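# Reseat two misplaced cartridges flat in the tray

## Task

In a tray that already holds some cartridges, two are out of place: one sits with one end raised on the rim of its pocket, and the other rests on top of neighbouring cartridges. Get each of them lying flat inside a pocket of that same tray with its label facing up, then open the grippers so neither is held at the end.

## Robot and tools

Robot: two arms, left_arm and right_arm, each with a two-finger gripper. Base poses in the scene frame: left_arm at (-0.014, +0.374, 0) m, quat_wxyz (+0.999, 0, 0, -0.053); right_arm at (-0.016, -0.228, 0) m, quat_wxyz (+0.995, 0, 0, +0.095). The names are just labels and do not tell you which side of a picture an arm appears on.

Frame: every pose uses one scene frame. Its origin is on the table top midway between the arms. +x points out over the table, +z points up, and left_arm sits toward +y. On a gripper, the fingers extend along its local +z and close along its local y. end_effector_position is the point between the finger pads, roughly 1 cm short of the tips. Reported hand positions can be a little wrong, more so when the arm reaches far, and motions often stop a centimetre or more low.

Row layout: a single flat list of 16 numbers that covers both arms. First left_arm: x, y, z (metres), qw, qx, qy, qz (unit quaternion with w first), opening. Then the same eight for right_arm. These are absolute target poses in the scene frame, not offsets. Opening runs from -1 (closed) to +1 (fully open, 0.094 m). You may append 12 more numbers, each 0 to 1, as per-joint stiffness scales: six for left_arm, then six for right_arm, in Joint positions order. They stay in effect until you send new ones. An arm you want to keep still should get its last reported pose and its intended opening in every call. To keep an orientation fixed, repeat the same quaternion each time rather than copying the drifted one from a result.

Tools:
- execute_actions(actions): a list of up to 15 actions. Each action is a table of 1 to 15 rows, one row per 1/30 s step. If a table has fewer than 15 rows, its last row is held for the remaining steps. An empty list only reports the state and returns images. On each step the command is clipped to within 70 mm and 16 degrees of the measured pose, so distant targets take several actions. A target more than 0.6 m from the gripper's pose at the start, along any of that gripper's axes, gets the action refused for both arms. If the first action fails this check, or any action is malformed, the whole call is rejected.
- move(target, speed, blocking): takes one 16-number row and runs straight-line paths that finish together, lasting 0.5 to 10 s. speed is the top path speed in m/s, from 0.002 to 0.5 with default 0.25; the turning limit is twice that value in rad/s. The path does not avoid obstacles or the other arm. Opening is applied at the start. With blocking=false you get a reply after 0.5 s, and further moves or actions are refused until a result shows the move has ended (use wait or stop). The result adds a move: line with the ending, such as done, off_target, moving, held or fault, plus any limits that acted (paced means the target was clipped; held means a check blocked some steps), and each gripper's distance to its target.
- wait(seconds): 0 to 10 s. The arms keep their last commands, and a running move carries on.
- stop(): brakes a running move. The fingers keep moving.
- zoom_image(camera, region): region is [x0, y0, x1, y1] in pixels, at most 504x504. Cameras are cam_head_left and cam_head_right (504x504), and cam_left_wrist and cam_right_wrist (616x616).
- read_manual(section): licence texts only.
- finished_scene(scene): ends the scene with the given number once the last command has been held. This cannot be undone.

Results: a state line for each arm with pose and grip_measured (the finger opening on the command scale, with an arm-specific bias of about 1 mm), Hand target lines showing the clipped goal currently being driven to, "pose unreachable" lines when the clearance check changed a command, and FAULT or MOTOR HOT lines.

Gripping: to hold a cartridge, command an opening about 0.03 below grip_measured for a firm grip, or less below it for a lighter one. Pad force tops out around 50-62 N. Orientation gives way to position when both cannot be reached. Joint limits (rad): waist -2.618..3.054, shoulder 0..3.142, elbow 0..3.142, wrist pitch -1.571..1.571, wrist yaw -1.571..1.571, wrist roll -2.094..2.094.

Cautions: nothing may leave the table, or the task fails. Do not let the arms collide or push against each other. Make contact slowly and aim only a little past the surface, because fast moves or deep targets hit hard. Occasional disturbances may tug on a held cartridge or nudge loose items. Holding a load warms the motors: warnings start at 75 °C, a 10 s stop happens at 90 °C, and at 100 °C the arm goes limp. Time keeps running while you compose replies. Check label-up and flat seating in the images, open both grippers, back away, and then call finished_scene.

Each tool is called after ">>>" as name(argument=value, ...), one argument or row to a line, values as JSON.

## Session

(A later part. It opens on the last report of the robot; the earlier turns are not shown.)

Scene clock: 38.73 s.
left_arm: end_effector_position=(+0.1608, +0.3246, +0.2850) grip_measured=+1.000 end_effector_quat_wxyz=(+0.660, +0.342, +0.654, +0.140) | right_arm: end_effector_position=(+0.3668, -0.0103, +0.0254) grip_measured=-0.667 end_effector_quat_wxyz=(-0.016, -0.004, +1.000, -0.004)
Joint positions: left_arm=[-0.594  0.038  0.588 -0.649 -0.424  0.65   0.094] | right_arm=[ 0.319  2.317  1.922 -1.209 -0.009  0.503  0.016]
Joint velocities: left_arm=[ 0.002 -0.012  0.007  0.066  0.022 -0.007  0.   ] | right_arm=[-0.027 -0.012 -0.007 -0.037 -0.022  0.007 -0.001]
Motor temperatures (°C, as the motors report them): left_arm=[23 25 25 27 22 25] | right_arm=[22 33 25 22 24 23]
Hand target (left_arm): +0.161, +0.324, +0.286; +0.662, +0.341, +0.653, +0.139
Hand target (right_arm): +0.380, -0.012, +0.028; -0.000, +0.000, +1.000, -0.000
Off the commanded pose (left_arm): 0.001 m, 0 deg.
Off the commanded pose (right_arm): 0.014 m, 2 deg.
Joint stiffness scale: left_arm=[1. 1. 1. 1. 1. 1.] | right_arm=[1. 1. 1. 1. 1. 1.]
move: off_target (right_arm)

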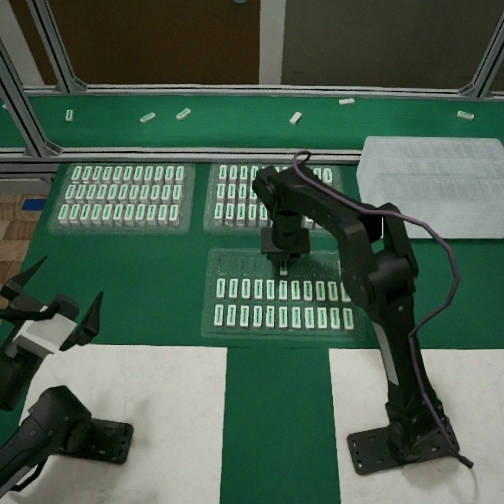

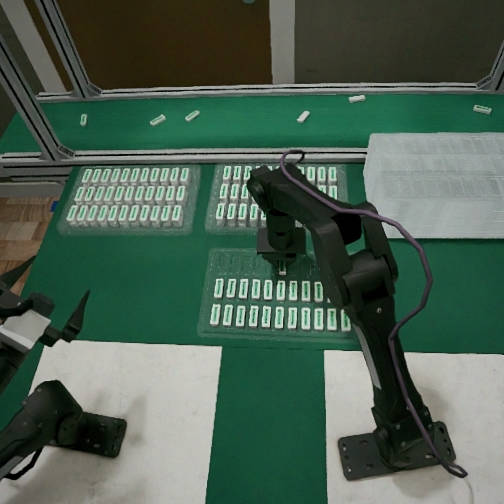

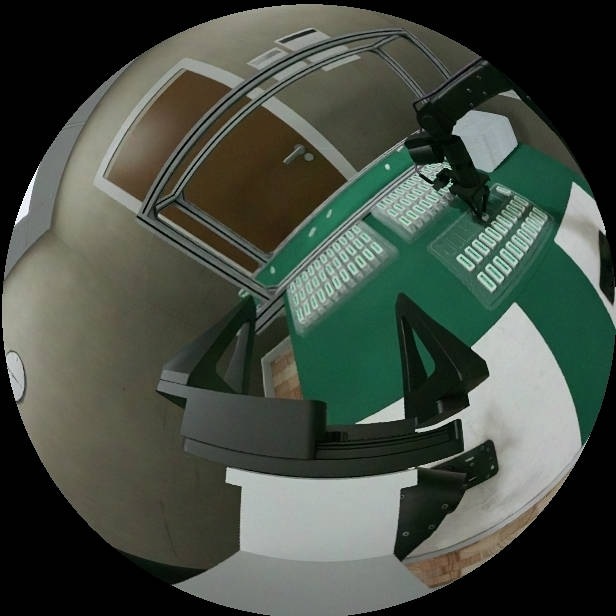

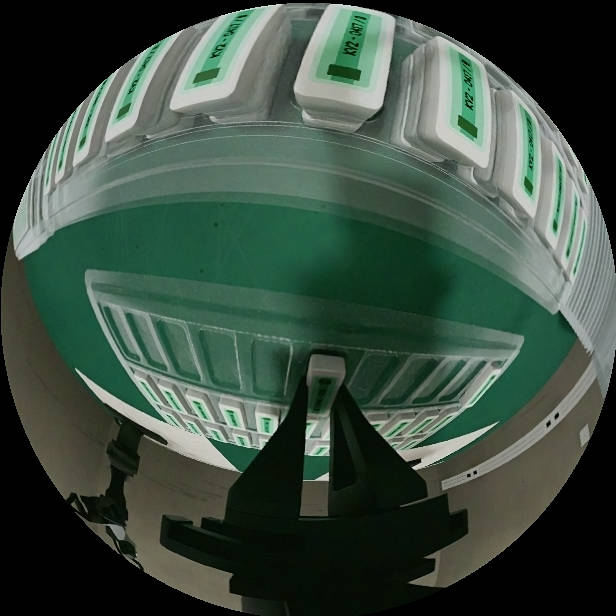

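>>> move(
  target=[0.161,0.3245,0.286,0.662,0.341,0.653,0.139,1, 0.368,-0.012,0.026,0,0,1,0,-0.5],
  speed=0.05,
)

>>> move(
  target=[0.161,0.3245,0.286,0.662,0.341,0.653,0.139,1, 0.33,-0.012,0.08,0,0,1,0,-0.5],
  speed=0.1,
)

>>> move(
  target=[0.161,0.3245,0.286,0.662,0.341,0.653,0.139,1, 0.33,-0.07,0.08,0,0.707,-0.707,0,-1],
)

>>> zoom_image(
  camera="cam_head_left",
  region=[195, 240, 375, 345],
)

Scene clock: 50.23 s.
left_arm: end_effector_position=(+0.1608, +0.3246, +0.2850) grip_measured=+1.000 end_effector_quat_wxyz=(+0.660, +0.342, +0.654, +0.140) | right_arm: end_effector_position=(+0.3668, -0.0108, +0.0250) grip_measured=-0.502 end_effector_quat_wxyz=(-0.008, -0.003, +1.000, -0.001)
Joint positions: left_arm=[-0.594  0.038  0.588 -0.649 -0.424  0.65   0.094] | right_arm=[ 0.319  2.298  1.888 -1.177 -0.007  0.504  0.023]
Joint velocities: left_arm=[-0.012  0.002  0.002  0.037 -0.022 -0.095  0.   ] | right_arm=[ 0.012 -0.027 -0.012 -0.066  0.022  0.037 -0.001]
Motor temperatures (°C, as the motors report them): left_arm=[23 25 25 27 22 25] | right_arm=[22 33 26 22 24 23]
Hand target (left_arm): +0.161, +0.324, +0.286; +0.662, +0.341, +0.653, +0.139
Hand target (right_arm): +0.368, -0.012, +0.026; -0.000, +0.000, +1.000, +0.000
Off the commanded pose (left_arm): 0.001 m, 0 deg.
Off the commanded pose (right_arm): 0.002 m, 1 deg.
Joint stiffness scale: left_arm=[1. 1. 1. 1. 1. 1.] | right_arm=[1. 1. 1. 1. 1. 1.]
move: done

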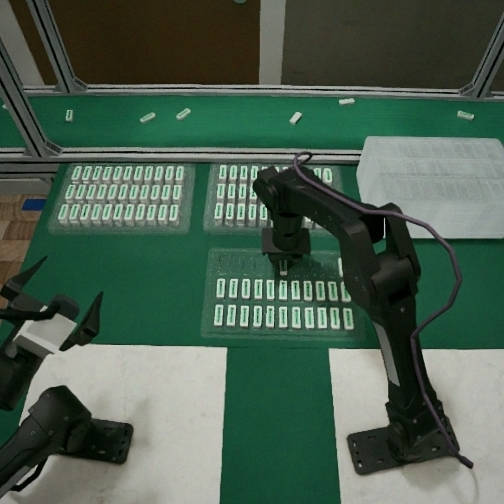

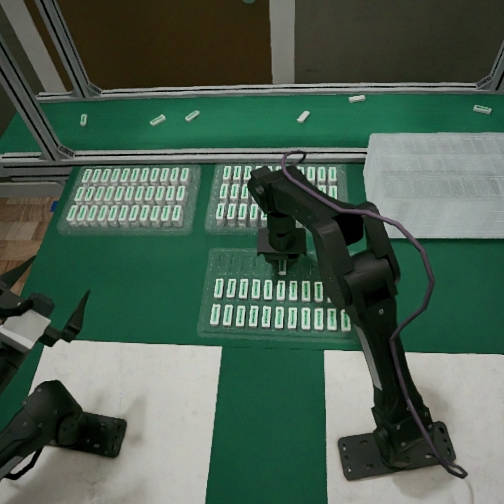

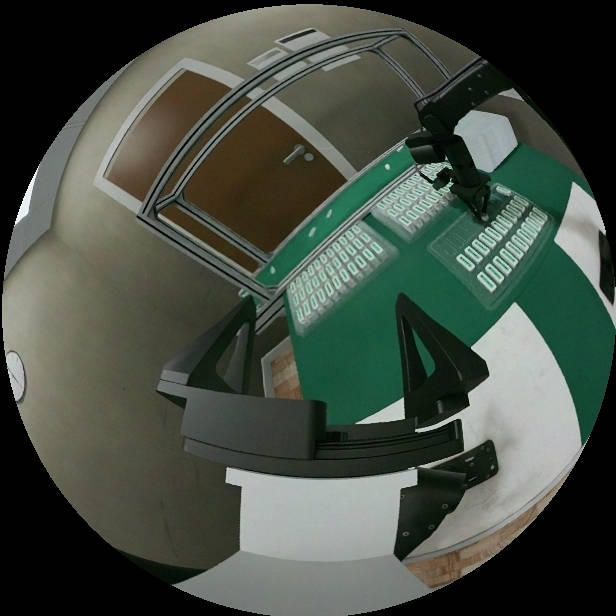

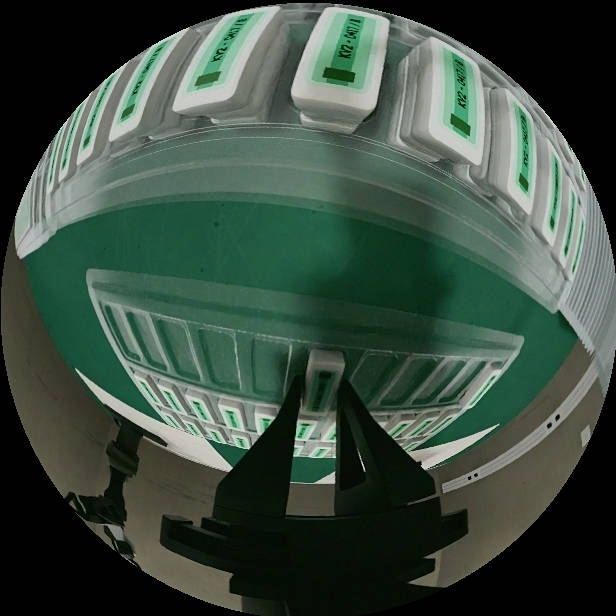

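Scene clock: 51.30 s.
left_arm: end_effector_position=(+0.1608, +0.3246, +0.2850) grip_measured=+1.000 end_effector_quat_wxyz=(+0.660, +0.342, +0.654, +0.140) | right_arm: end_effector_position=(+0.3372, -0.0122, +0.0733) grip_measured=-0.502 end_effector_quat_wxyz=(+0.000, +0.003, +1.000, +0.004)
Joint positions: left_arm=[-0.594  0.038  0.588 -0.649 -0.424  0.65   0.094] | right_arm=[ 0.352  2.135  1.816 -1.247 -0.007  0.548  0.023]
Joint velocities: left_arm=[ 0.012 -0.012  0.007  0.007 -0.022  0.007  0.   ] | right_arm=[ 0.002 -0.017 -0.007 -0.066 -0.066  0.022 -0.   ]
Motor temperatures (°C, as the motors report them): left_arm=[23 25 25 27 22 25] | right_arm=[22 33 26 22 24 23]
Hand target (left_arm): +0.161, +0.324, +0.286; +0.662, +0.341, +0.653, +0.139
Hand target (right_arm): +0.330, -0.013, +0.080; -0.000, +0.000, +1.000, +0.000
Off the commanded pose (left_arm): 0.001 m, 0 deg.
Off the commanded pose (right_arm): 0.010 m, 1 deg.
Joint stiffness scale: left_arm=[1. 1. 1. 1. 1. 1.] | right_arm=[1. 1. 1. 1. 1. 1.]
move: done

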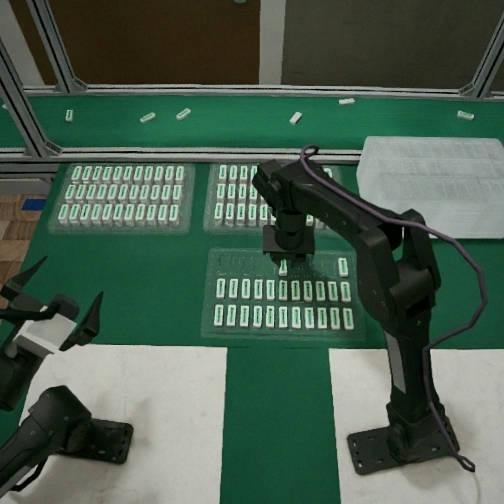

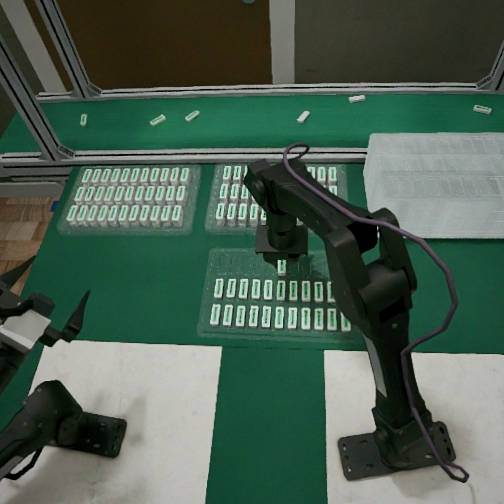

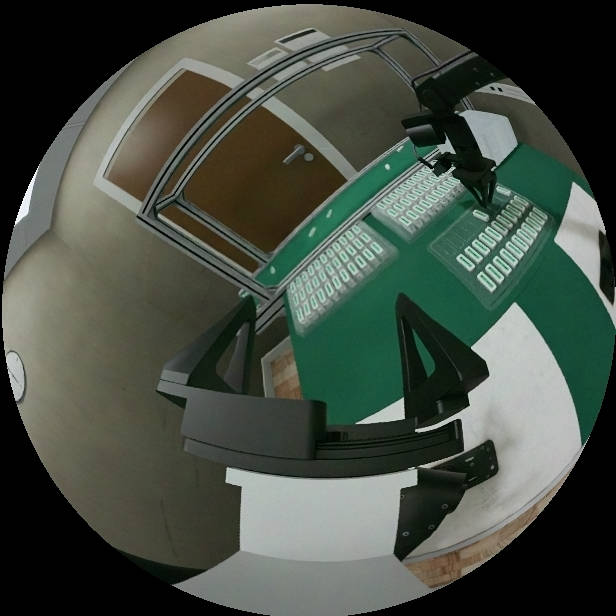

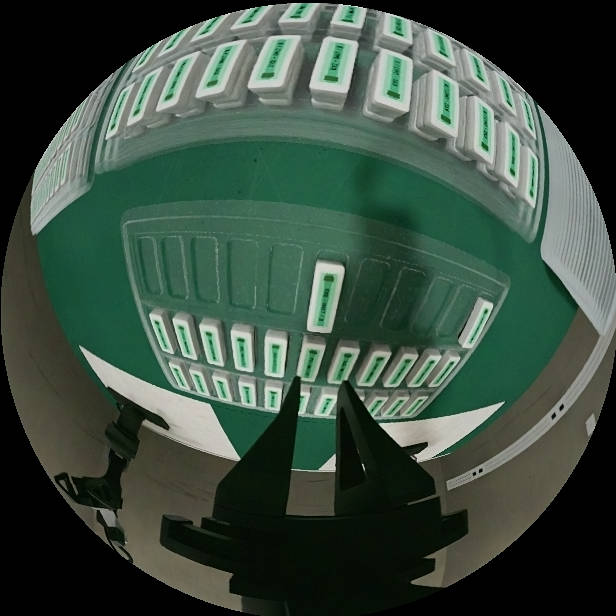

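Scene clock: 55.03 s.
left_arm: end_effector_position=(+0.1608, +0.3246, +0.2850) grip_measured=+1.000 end_effector_quat_wxyz=(+0.660, +0.342, +0.654, +0.140) | right_arm: end_effector_position=(+0.3267, -0.0666, +0.0714) grip_measured=-0.979 end_effector_quat_wxyz=(-0.017, -0.709, +0.705, +0.005)
Joint positions: left_arm=[-0.594  0.038  0.588 -0.649 -0.424  0.65   0.094] | right_arm=[ 0.247  2.035  1.655 -1.227  0.002 -1.138  0.001]
Joint velocities: left_arm=[-0.007  0.012 -0.017  0.007  0.037 -0.037  0.   ] | right_arm=[-0.007 -0.017 -0.012 -0.007 -0.007  0.037  0.002]
Motor temperatures (°C, as the motors report them): left_arm=[23 25 25 27 22 25] | right_arm=[22 34 26 22 24 23]
Hand target (left_arm): +0.161, +0.324, +0.286; +0.662, +0.341, +0.653, +0.139
Hand target (right_arm): +0.330, -0.070, +0.080; +0.001, +0.707, -0.707, +0.000
Off the commanded pose (left_arm): 0.001 m, 0 deg.
Off the commanded pose (right_arm): 0.010 m, 2 deg.
Joint stiffness scale: left_arm=[1. 1. 1. 1. 1. 1.] | right_arm=[1. 1. 1. 1. 1. 1.]
move: done

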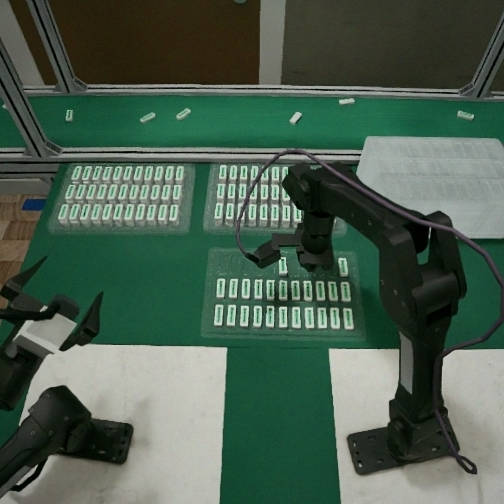

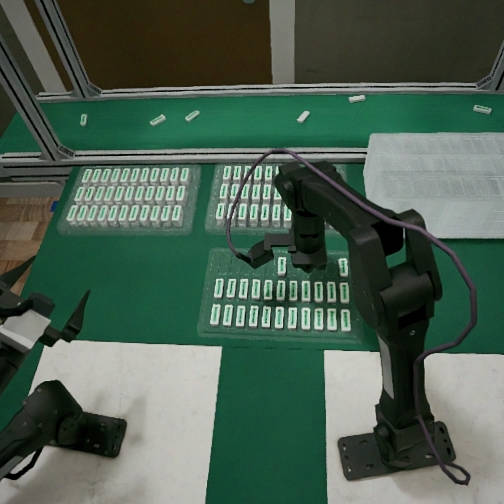

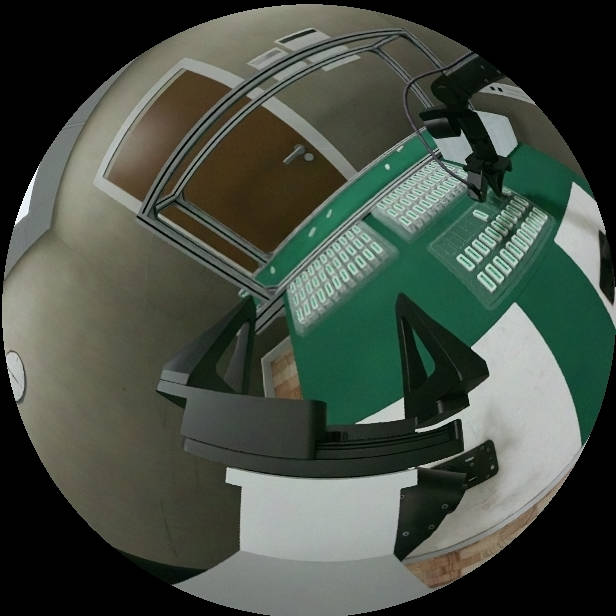

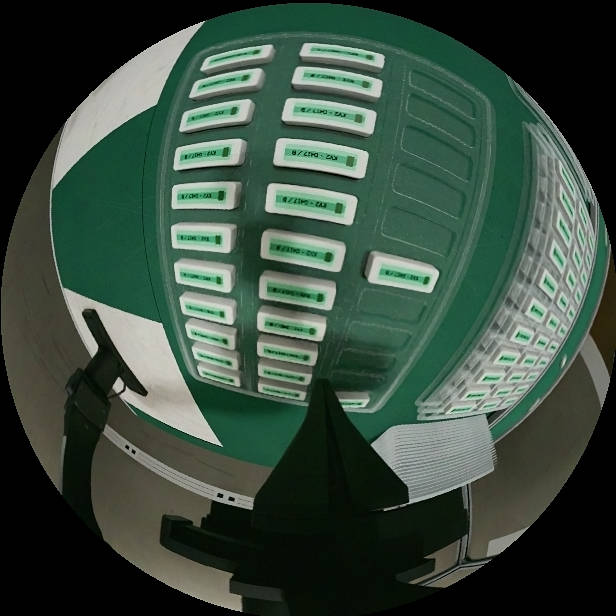

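Region (195, 240, 375, 345) of cam_head_left's 504x504 image, scaled by 2.800, with more detail than that image has; it fills the top 294 rows of this view, and the rest is white.

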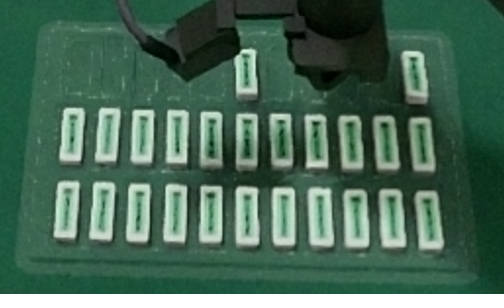

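>>> move(
  target=[0.161,0.3245,0.286,0.662,0.341,0.653,0.139,1, 0.32,-0.008,0.045,0,0.707,-0.707,0,-1],
  speed=0.1,
)

>>> move(
  target=[0.161,0.3245,0.286,0.662,0.341,0.653,0.139,1, 0.32,-0.008,0.031,0,0.707,-0.707,0,-1],
  speed=0.04,
)

>>> move(
  target=[0.161,0.3245,0.286,0.662,0.341,0.653,0.139,1, 0.35,-0.008,0.031,0,0.707,-0.707,0,-1],
  speed=0.03,
)

>>> zoom_image(
  camera="cam_head_left",
  region=[195, 240, 375, 345],
)

Scene clock: 71.30 s.
left_arm: end_effector_position=(+0.1608, +0.3246, +0.2850) grip_measured=+1.000 end_effector_quat_wxyz=(+0.660, +0.342, +0.654, +0.140) | right_arm: end_effector_position=(+0.3175, -0.0132, +0.0438) grip_measured=-0.979 end_effector_quat_wxyz=(-0.010, -0.707, +0.707, +0.001)
Joint positions: left_arm=[-0.594  0.038  0.588 -0.649 -0.424  0.65   0.094] | right_arm=[ 0.379  2.108  1.655 -1.138  0.003 -1.001  0.001]
Joint velocities: left_arm=[-0.022  0.002 -0.002 -0.037  0.022 -0.022  0.   ] | right_arm=[-0.007 -0.007  0.002  0.007  0.022  0.037 -0.001]
Motor temperatures (°C, as the motors report them): left_arm=[23 25 25 28 22 25] | right_arm=[22 34 25 22 24 23]
Hand target (left_arm): +0.161, +0.324, +0.286; +0.662, +0.341, +0.653, +0.139
Hand target (right_arm): +0.320, -0.008, +0.045; -0.001, +0.707, -0.707, -0.001
Off the commanded pose (left_arm): 0.001 m, 0 deg.
Off the commanded pose (right_arm): 0.006 m, 1 deg.
Joint stiffness scale: left_arm=[1. 1. 1. 1. 1. 1.] | right_arm=[1. 1. 1. 1. 1. 1.]
move: done

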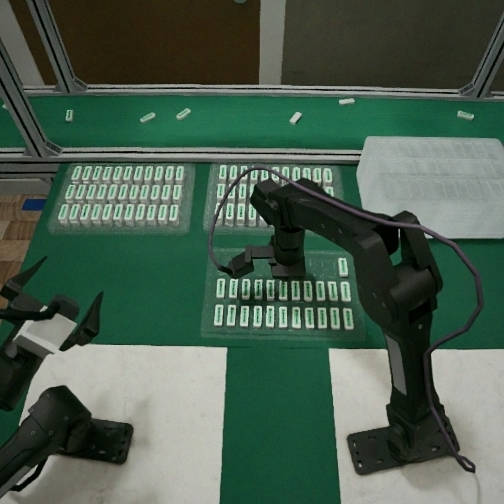

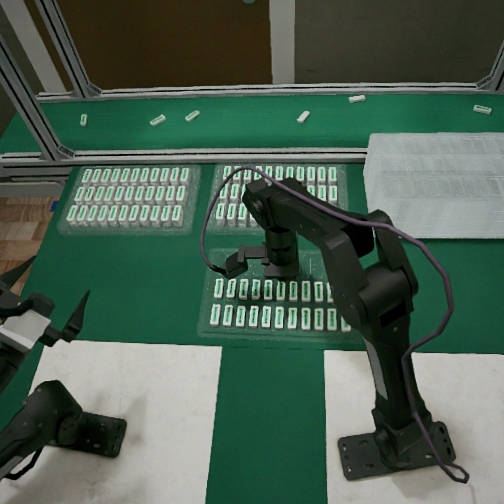

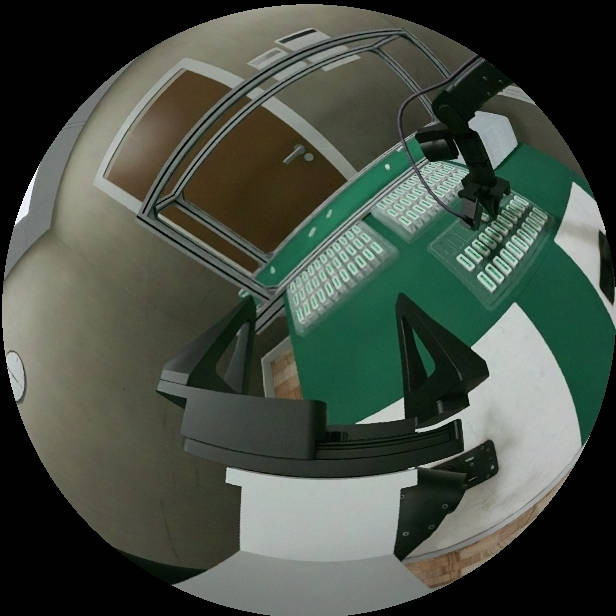

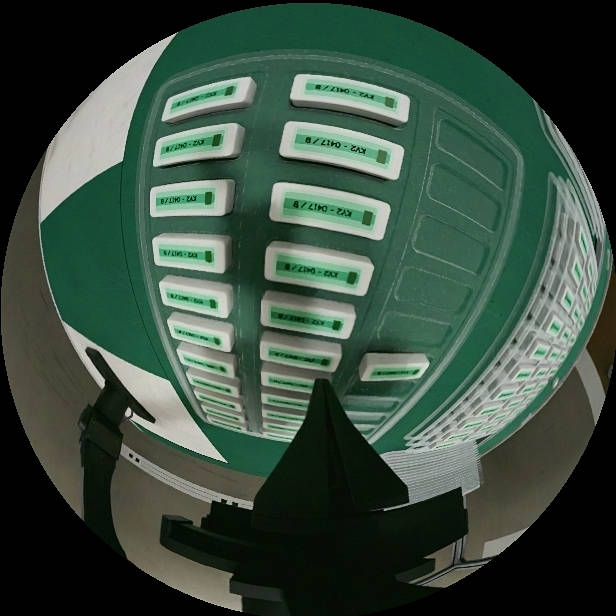

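Scene clock: 72.13 s.
left_arm: end_effector_position=(+0.1608, +0.3246, +0.2850) grip_measured=+1.000 end_effector_quat_wxyz=(+0.660, +0.342, +0.654, +0.140) | right_arm: end_effector_position=(+0.3205, -0.0113, +0.0324) grip_measured=-0.979 end_effector_quat_wxyz=(-0.005, -0.707, +0.708, -0.000)
Joint positions: left_arm=[-0.594  0.038  0.588 -0.649 -0.424  0.65   0.094] | right_arm=[ 0.379  2.123  1.633 -1.091  0.003 -0.999  0.001]
Joint velocities: left_arm=[-0.002 -0.022  0.002 -0.051  0.051 -0.051  0.   ] | right_arm=[-0.012  0.007 -0.002  0.037  0.037  0.022 -0.001]
Motor temperatures (°C, as the motors report them): left_arm=[23 25 25 28 22 25] | right_arm=[22 34 25 22 24 23]
Hand target (left_arm): +0.161, +0.324, +0.286; +0.662, +0.341, +0.653, +0.139
Hand target (right_arm): +0.320, -0.008, +0.031; +0.000, +0.707, -0.707, -0.000
Off the commanded pose (left_arm): 0.001 m, 0 deg.
Off the commanded pose (right_arm): 0.004 m, 1 deg.
Joint stiffness scale: left_arm=[1. 1. 1. 1. 1. 1.] | right_arm=[1. 1. 1. 1. 1. 1.]
move: done

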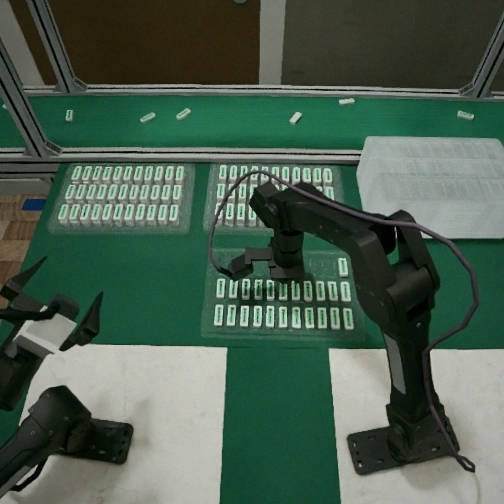

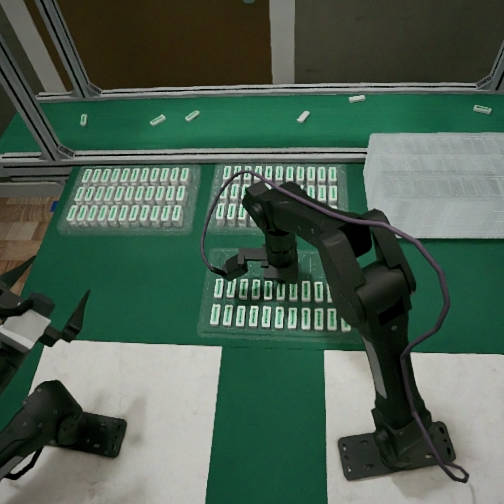

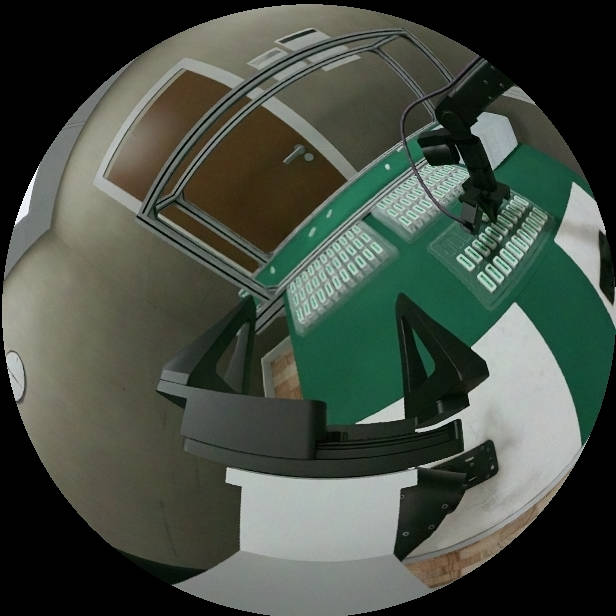

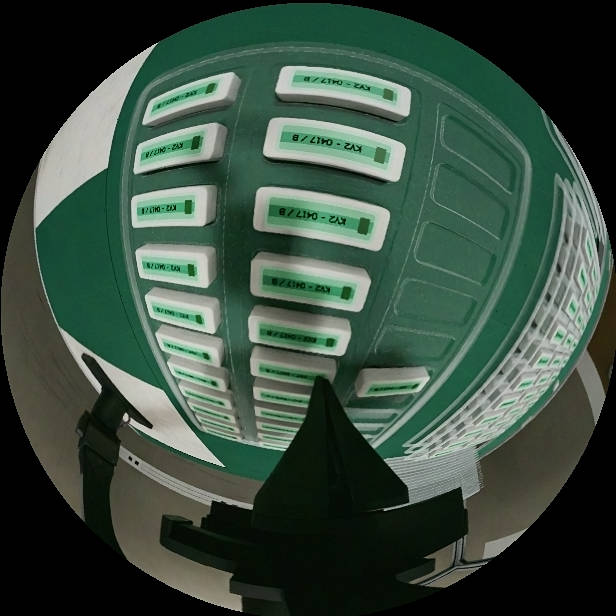

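Scene clock: 73.40 s.
left_arm: end_effector_position=(+0.1608, +0.3246, +0.2850) grip_measured=+1.000 end_effector_quat_wxyz=(+0.660, +0.342, +0.654, +0.140) | right_arm: end_effector_position=(+0.3433, -0.0053, +0.0263) grip_measured=-0.979 end_effector_quat_wxyz=(-0.004, -0.710, +0.704, +0.000)
Joint positions: left_arm=[-0.594  0.038  0.588 -0.649 -0.424  0.65   0.094] | right_arm=[ 0.361  2.214  1.753 -1.117  0.001 -1.026  0.001]
Joint velocities: left_arm=[-0.002  0.002 -0.012 -0.022 -0.125  0.037  0.   ] | right_arm=[ 0.012 -0.002 -0.002  0.007 -0.037 -0.022  0.001]
Motor temperatures (°C, as the motors report them): left_arm=[23 25 25 28 22 25] | right_arm=[22 34 25 22 24 23]
Hand target (left_arm): +0.161, +0.324, +0.286; +0.662, +0.341, +0.653, +0.139
Hand target (right_arm): +0.350, -0.008, +0.031; -0.000, +0.707, -0.707, +0.000
Off the commanded pose (left_arm): 0.001 m, 0 deg.
Off the commanded pose (right_arm): 0.009 m, 1 deg.
Joint stiffness scale: left_arm=[1. 1. 1. 1. 1. 1.] | right_arm=[1. 1. 1. 1. 1. 1.]
move: done

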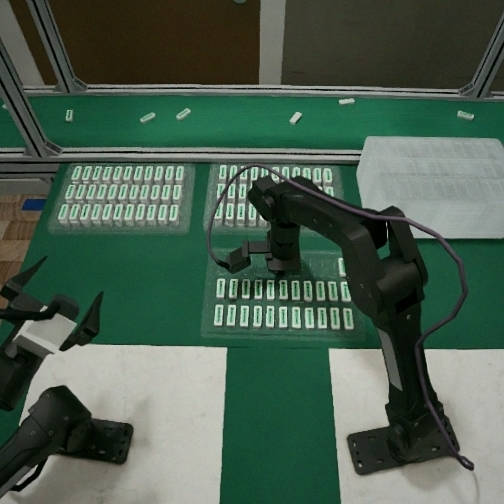

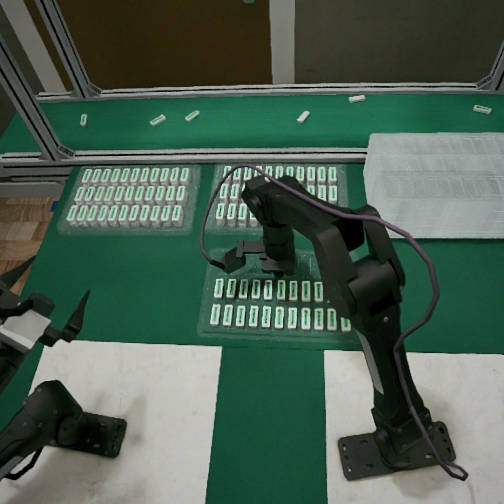

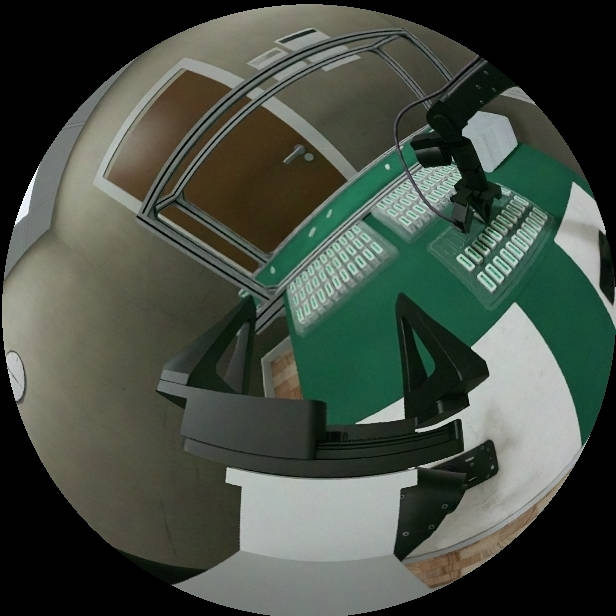

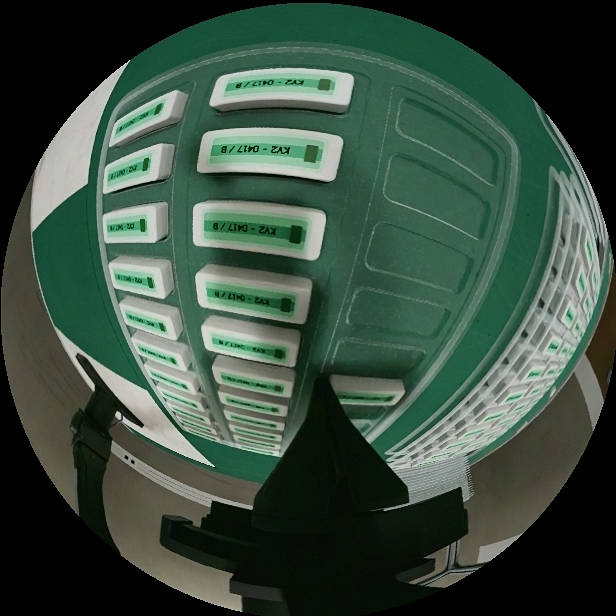

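Region (195, 240, 375, 345) of cam_head_left's 504x504 image, scaled by 2.800, with more detail than that image has; it fills the top 294 rows of this view, and the rest is white.

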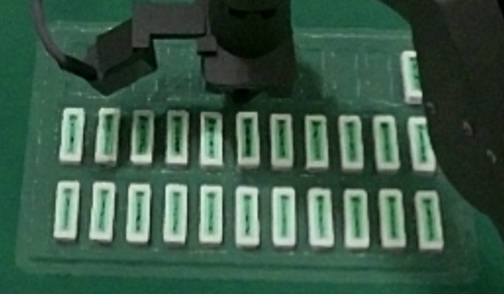

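>>> move(
  target=[0.161,0.3245,0.286,0.662,0.341,0.653,0.139,1, 0.33,-0.01,0.07,0,0.707,-0.707,0,-1],
  speed=0.1,
)

>>> move(
  target=[0.161,0.3245,0.286,0.662,0.341,0.653,0.139,1, 0.312,-0.145,0.05,0,0.707,-0.707,0,-1],
  speed=0.15,
)

>>> move(
  target=[0.161,0.3245,0.286,0.662,0.341,0.653,0.139,1, 0.312,-0.145,0.031,0,0.707,-0.707,0,-1],
  speed=0.04,
)

>>> zoom_image(
  camera="cam_head_right",
  region=[195, 240, 375, 345],
)

Scene clock: 84.87 s.
left_arm: end_effector_position=(+0.1608, +0.3246, +0.2850) grip_measured=+1.000 end_effector_quat_wxyz=(+0.660, +0.342, +0.654, +0.140) | right_arm: end_effector_position=(+0.3289, -0.0141, +0.0560) grip_measured=-0.979 end_effector_quat_wxyz=(-0.012, -0.707, +0.707, +0.002)
Joint positions: left_arm=[-0.594  0.038  0.588 -0.649 -0.424  0.65   0.094] | right_arm=[ 0.361  2.14   1.753 -1.208  0.001 -1.017  0.001]
Joint velocities: left_arm=[-0.012  0.002  0.017  0.081 -0.007 -0.022  0.   ] | right_arm=[-0.012  0.007 -0.017 -0.037 -0.022  0.007 -0.002]
Motor temperatures (°C, as the motors report them): left_arm=[23 25 25 29 22 25] | right_arm=[22 34 26 22 24 23]
Hand target (left_arm): +0.161, +0.324, +0.286; +0.662, +0.341, +0.653, +0.139
Hand target (right_arm): +0.329, -0.011, +0.070; -0.000, +0.707, -0.707, -0.000
Off the commanded pose (left_arm): 0.001 m, 0 deg.
Off the commanded pose (right_arm): 0.015 m, 1 deg.
Joint stiffness scale: left_arm=[1. 1. 1. 1. 1. 1.] | right_arm=[1. 1. 1. 1. 1. 1.]
move: off_target (right_arm)

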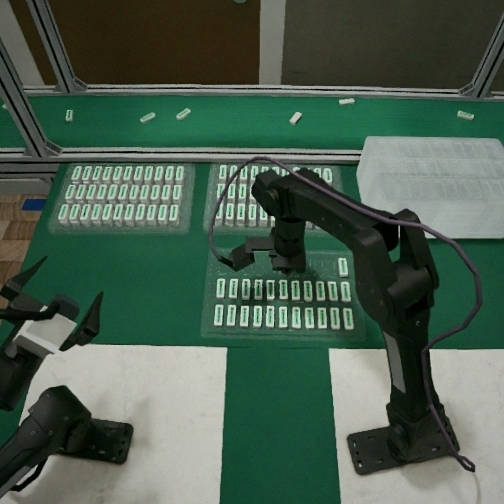

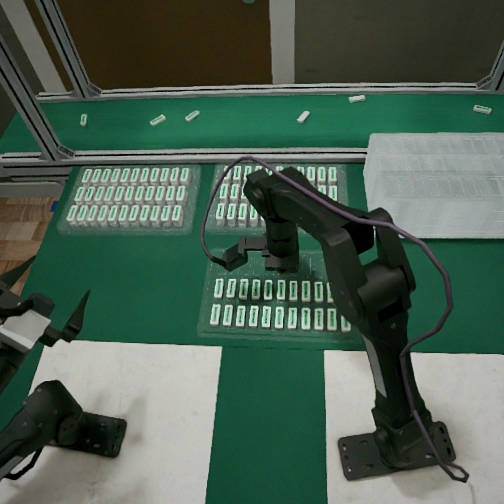

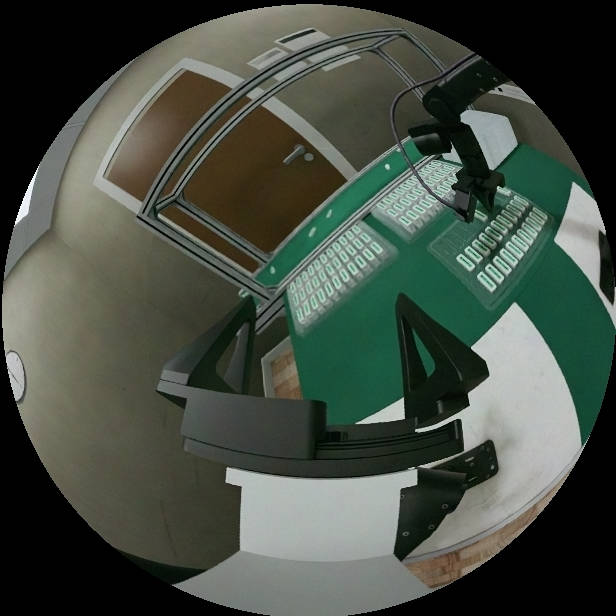

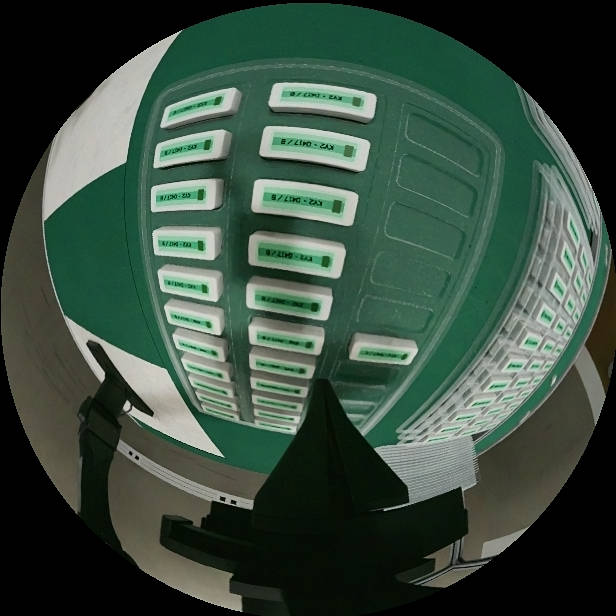

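Scene clock: 86.30 s.
left_arm: end_effector_position=(+0.1608, +0.3246, +0.2850) grip_measured=+1.000 end_effector_quat_wxyz=(+0.660, +0.342, +0.654, +0.140) | right_arm: end_effector_position=(+0.3120, -0.1457, +0.0435) grip_measured=-0.979 end_effector_quat_wxyz=(-0.017, -0.706, +0.708, +0.005)
Joint positions: left_arm=[-0.594  0.038  0.588 -0.649 -0.424  0.65   0.094] | right_arm=[ 0.055  1.903  1.355 -1.056  0.009 -1.321  0.001]
Joint velocities: left_arm=[-0.012  0.012 -0.002  0.022 -0.007  0.007  0.   ] | right_arm=[ 0.002 -0.012 -0.002  0.037  0.007 -0.066  0.   ]
Motor temperatures (°C, as the motors report them): left_arm=[23 25 25 29 22 25] | right_arm=[22 34 26 22 24 23]
Hand target (left_arm): +0.161, +0.324, +0.286; +0.662, +0.341, +0.653, +0.139
Hand target (right_arm): +0.314, -0.146, +0.050; +0.002, +0.707, -0.707, +0.001
Off the commanded pose (left_arm): 0.001 m, 0 deg.
Off the commanded pose (right_arm): 0.007 m, 2 deg.
Joint stiffness scale: left_arm=[1. 1. 1. 1. 1. 1.] | right_arm=[1. 1. 1. 1. 1. 1.]
move: done

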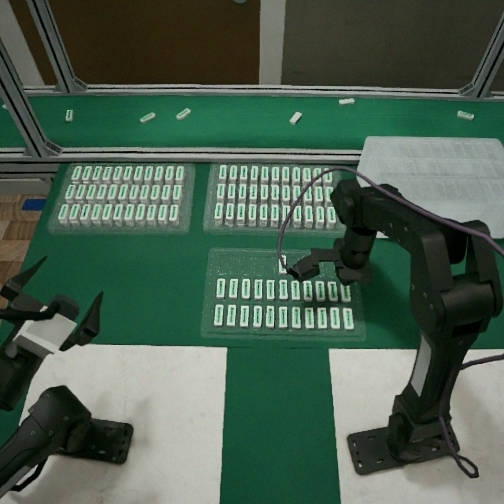

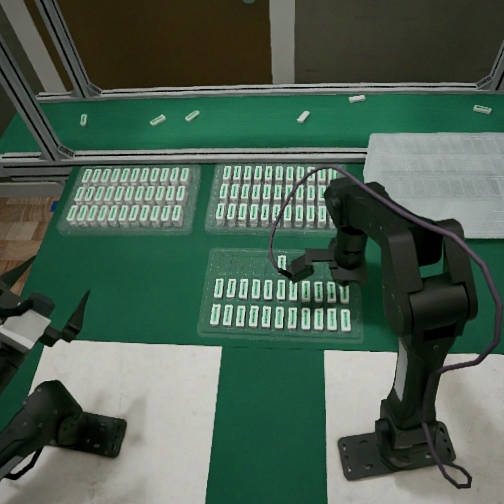

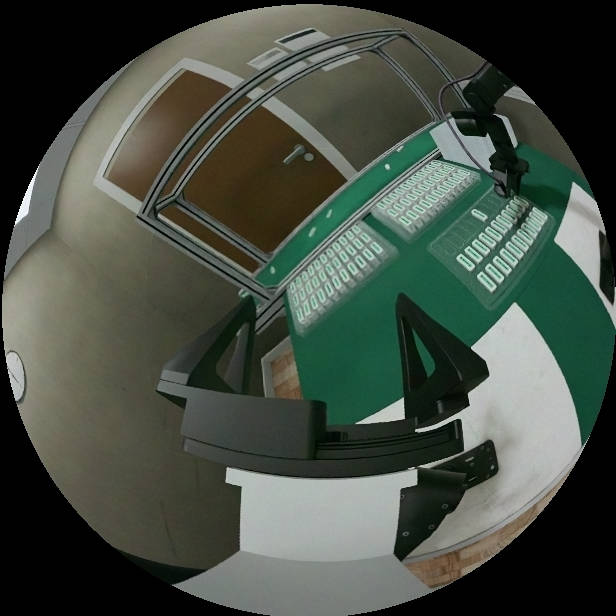

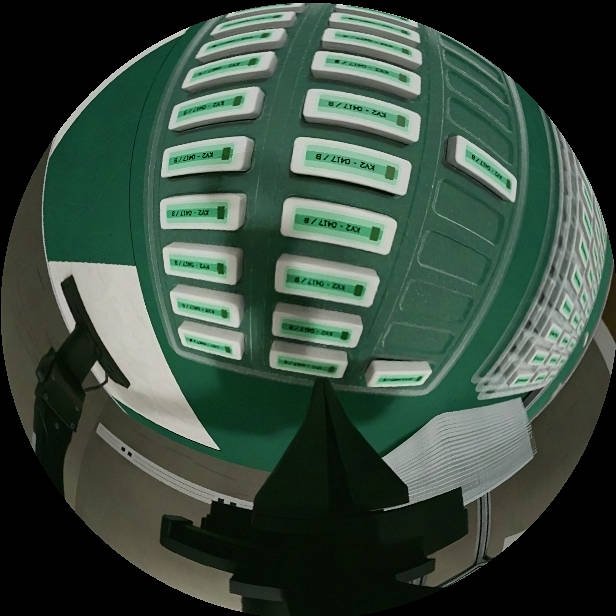

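Scene clock: 87.23 s.
left_arm: end_effector_position=(+0.1608, +0.3246, +0.2850) grip_measured=+1.000 end_effector_quat_wxyz=(+0.660, +0.342, +0.654, +0.140) | right_arm: end_effector_position=(+0.3116, -0.1458, +0.0298) grip_measured=-0.979 end_effector_quat_wxyz=(-0.009, -0.706, +0.708, +0.000)
Joint positions: left_arm=[-0.594  0.038  0.588 -0.649 -0.424  0.65   0.094] | right_arm=[ 0.055  1.903  1.298 -0.982  0.009 -1.321  0.001]
Joint velocities: left_arm=[-0.012  0.012 -0.007 -0.007 -0.066 -0.022  0.   ] | right_arm=[ 0.012 -0.007 -0.002  0.022  0.051 -0.007 -0.001]
Motor temperatures (°C, as the motors report them): left_arm=[23 25 25 29 22 25] | right_arm=[22 34 26 22 24 23]
Hand target (left_arm): +0.161, +0.324, +0.286; +0.662, +0.341, +0.653, +0.139
Hand target (right_arm): +0.312, -0.145, +0.031; +0.000, +0.707, -0.707, -0.000
Off the commanded pose (left_arm): 0.001 m, 0 deg.
Off the commanded pose (right_arm): 0.001 m, 1 deg.
Joint stiffness scale: left_arm=[1. 1. 1. 1. 1. 1.] | right_arm=[1. 1. 1. 1. 1. 1.]
move: done

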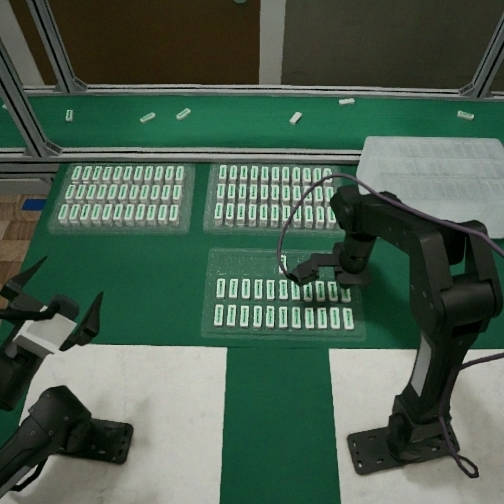

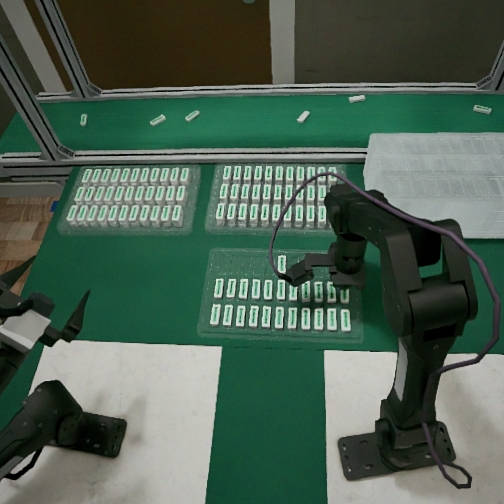

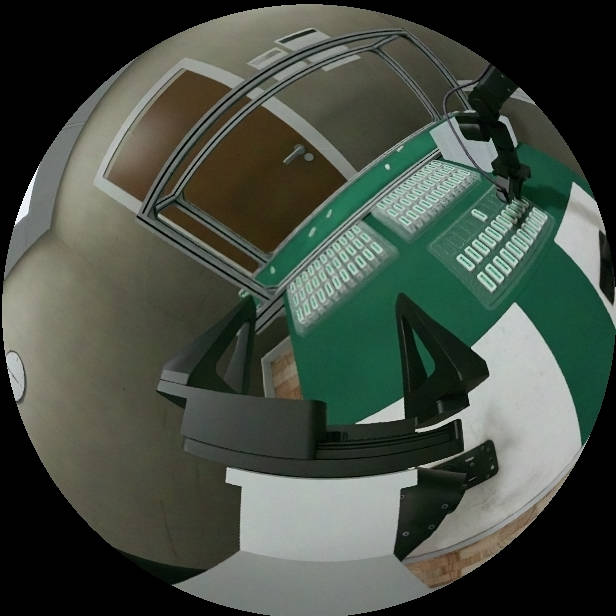

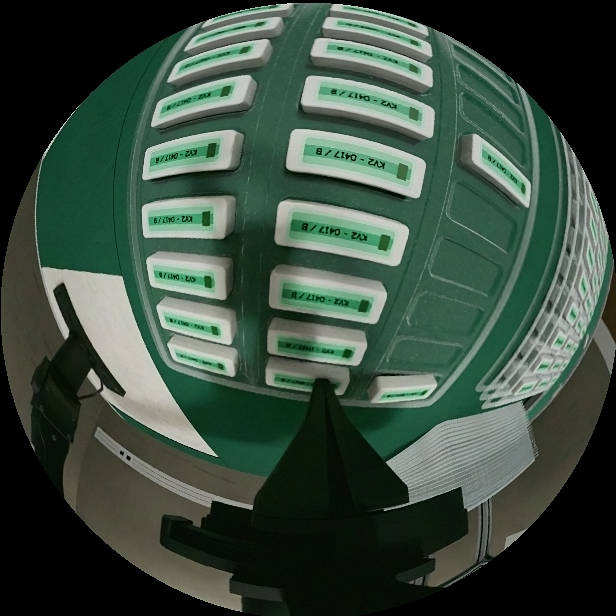

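Region (195, 240, 375, 345) of cam_head_right's 504x504 image, scaled by 2.800, with more detail than that image has; it fills the top 294 rows of this view, and the rest is white.

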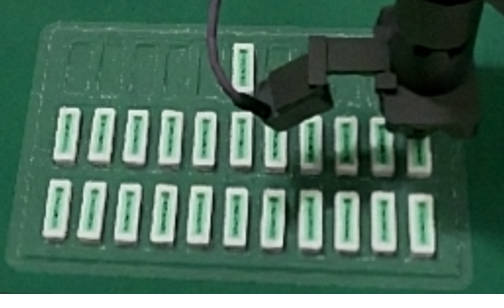

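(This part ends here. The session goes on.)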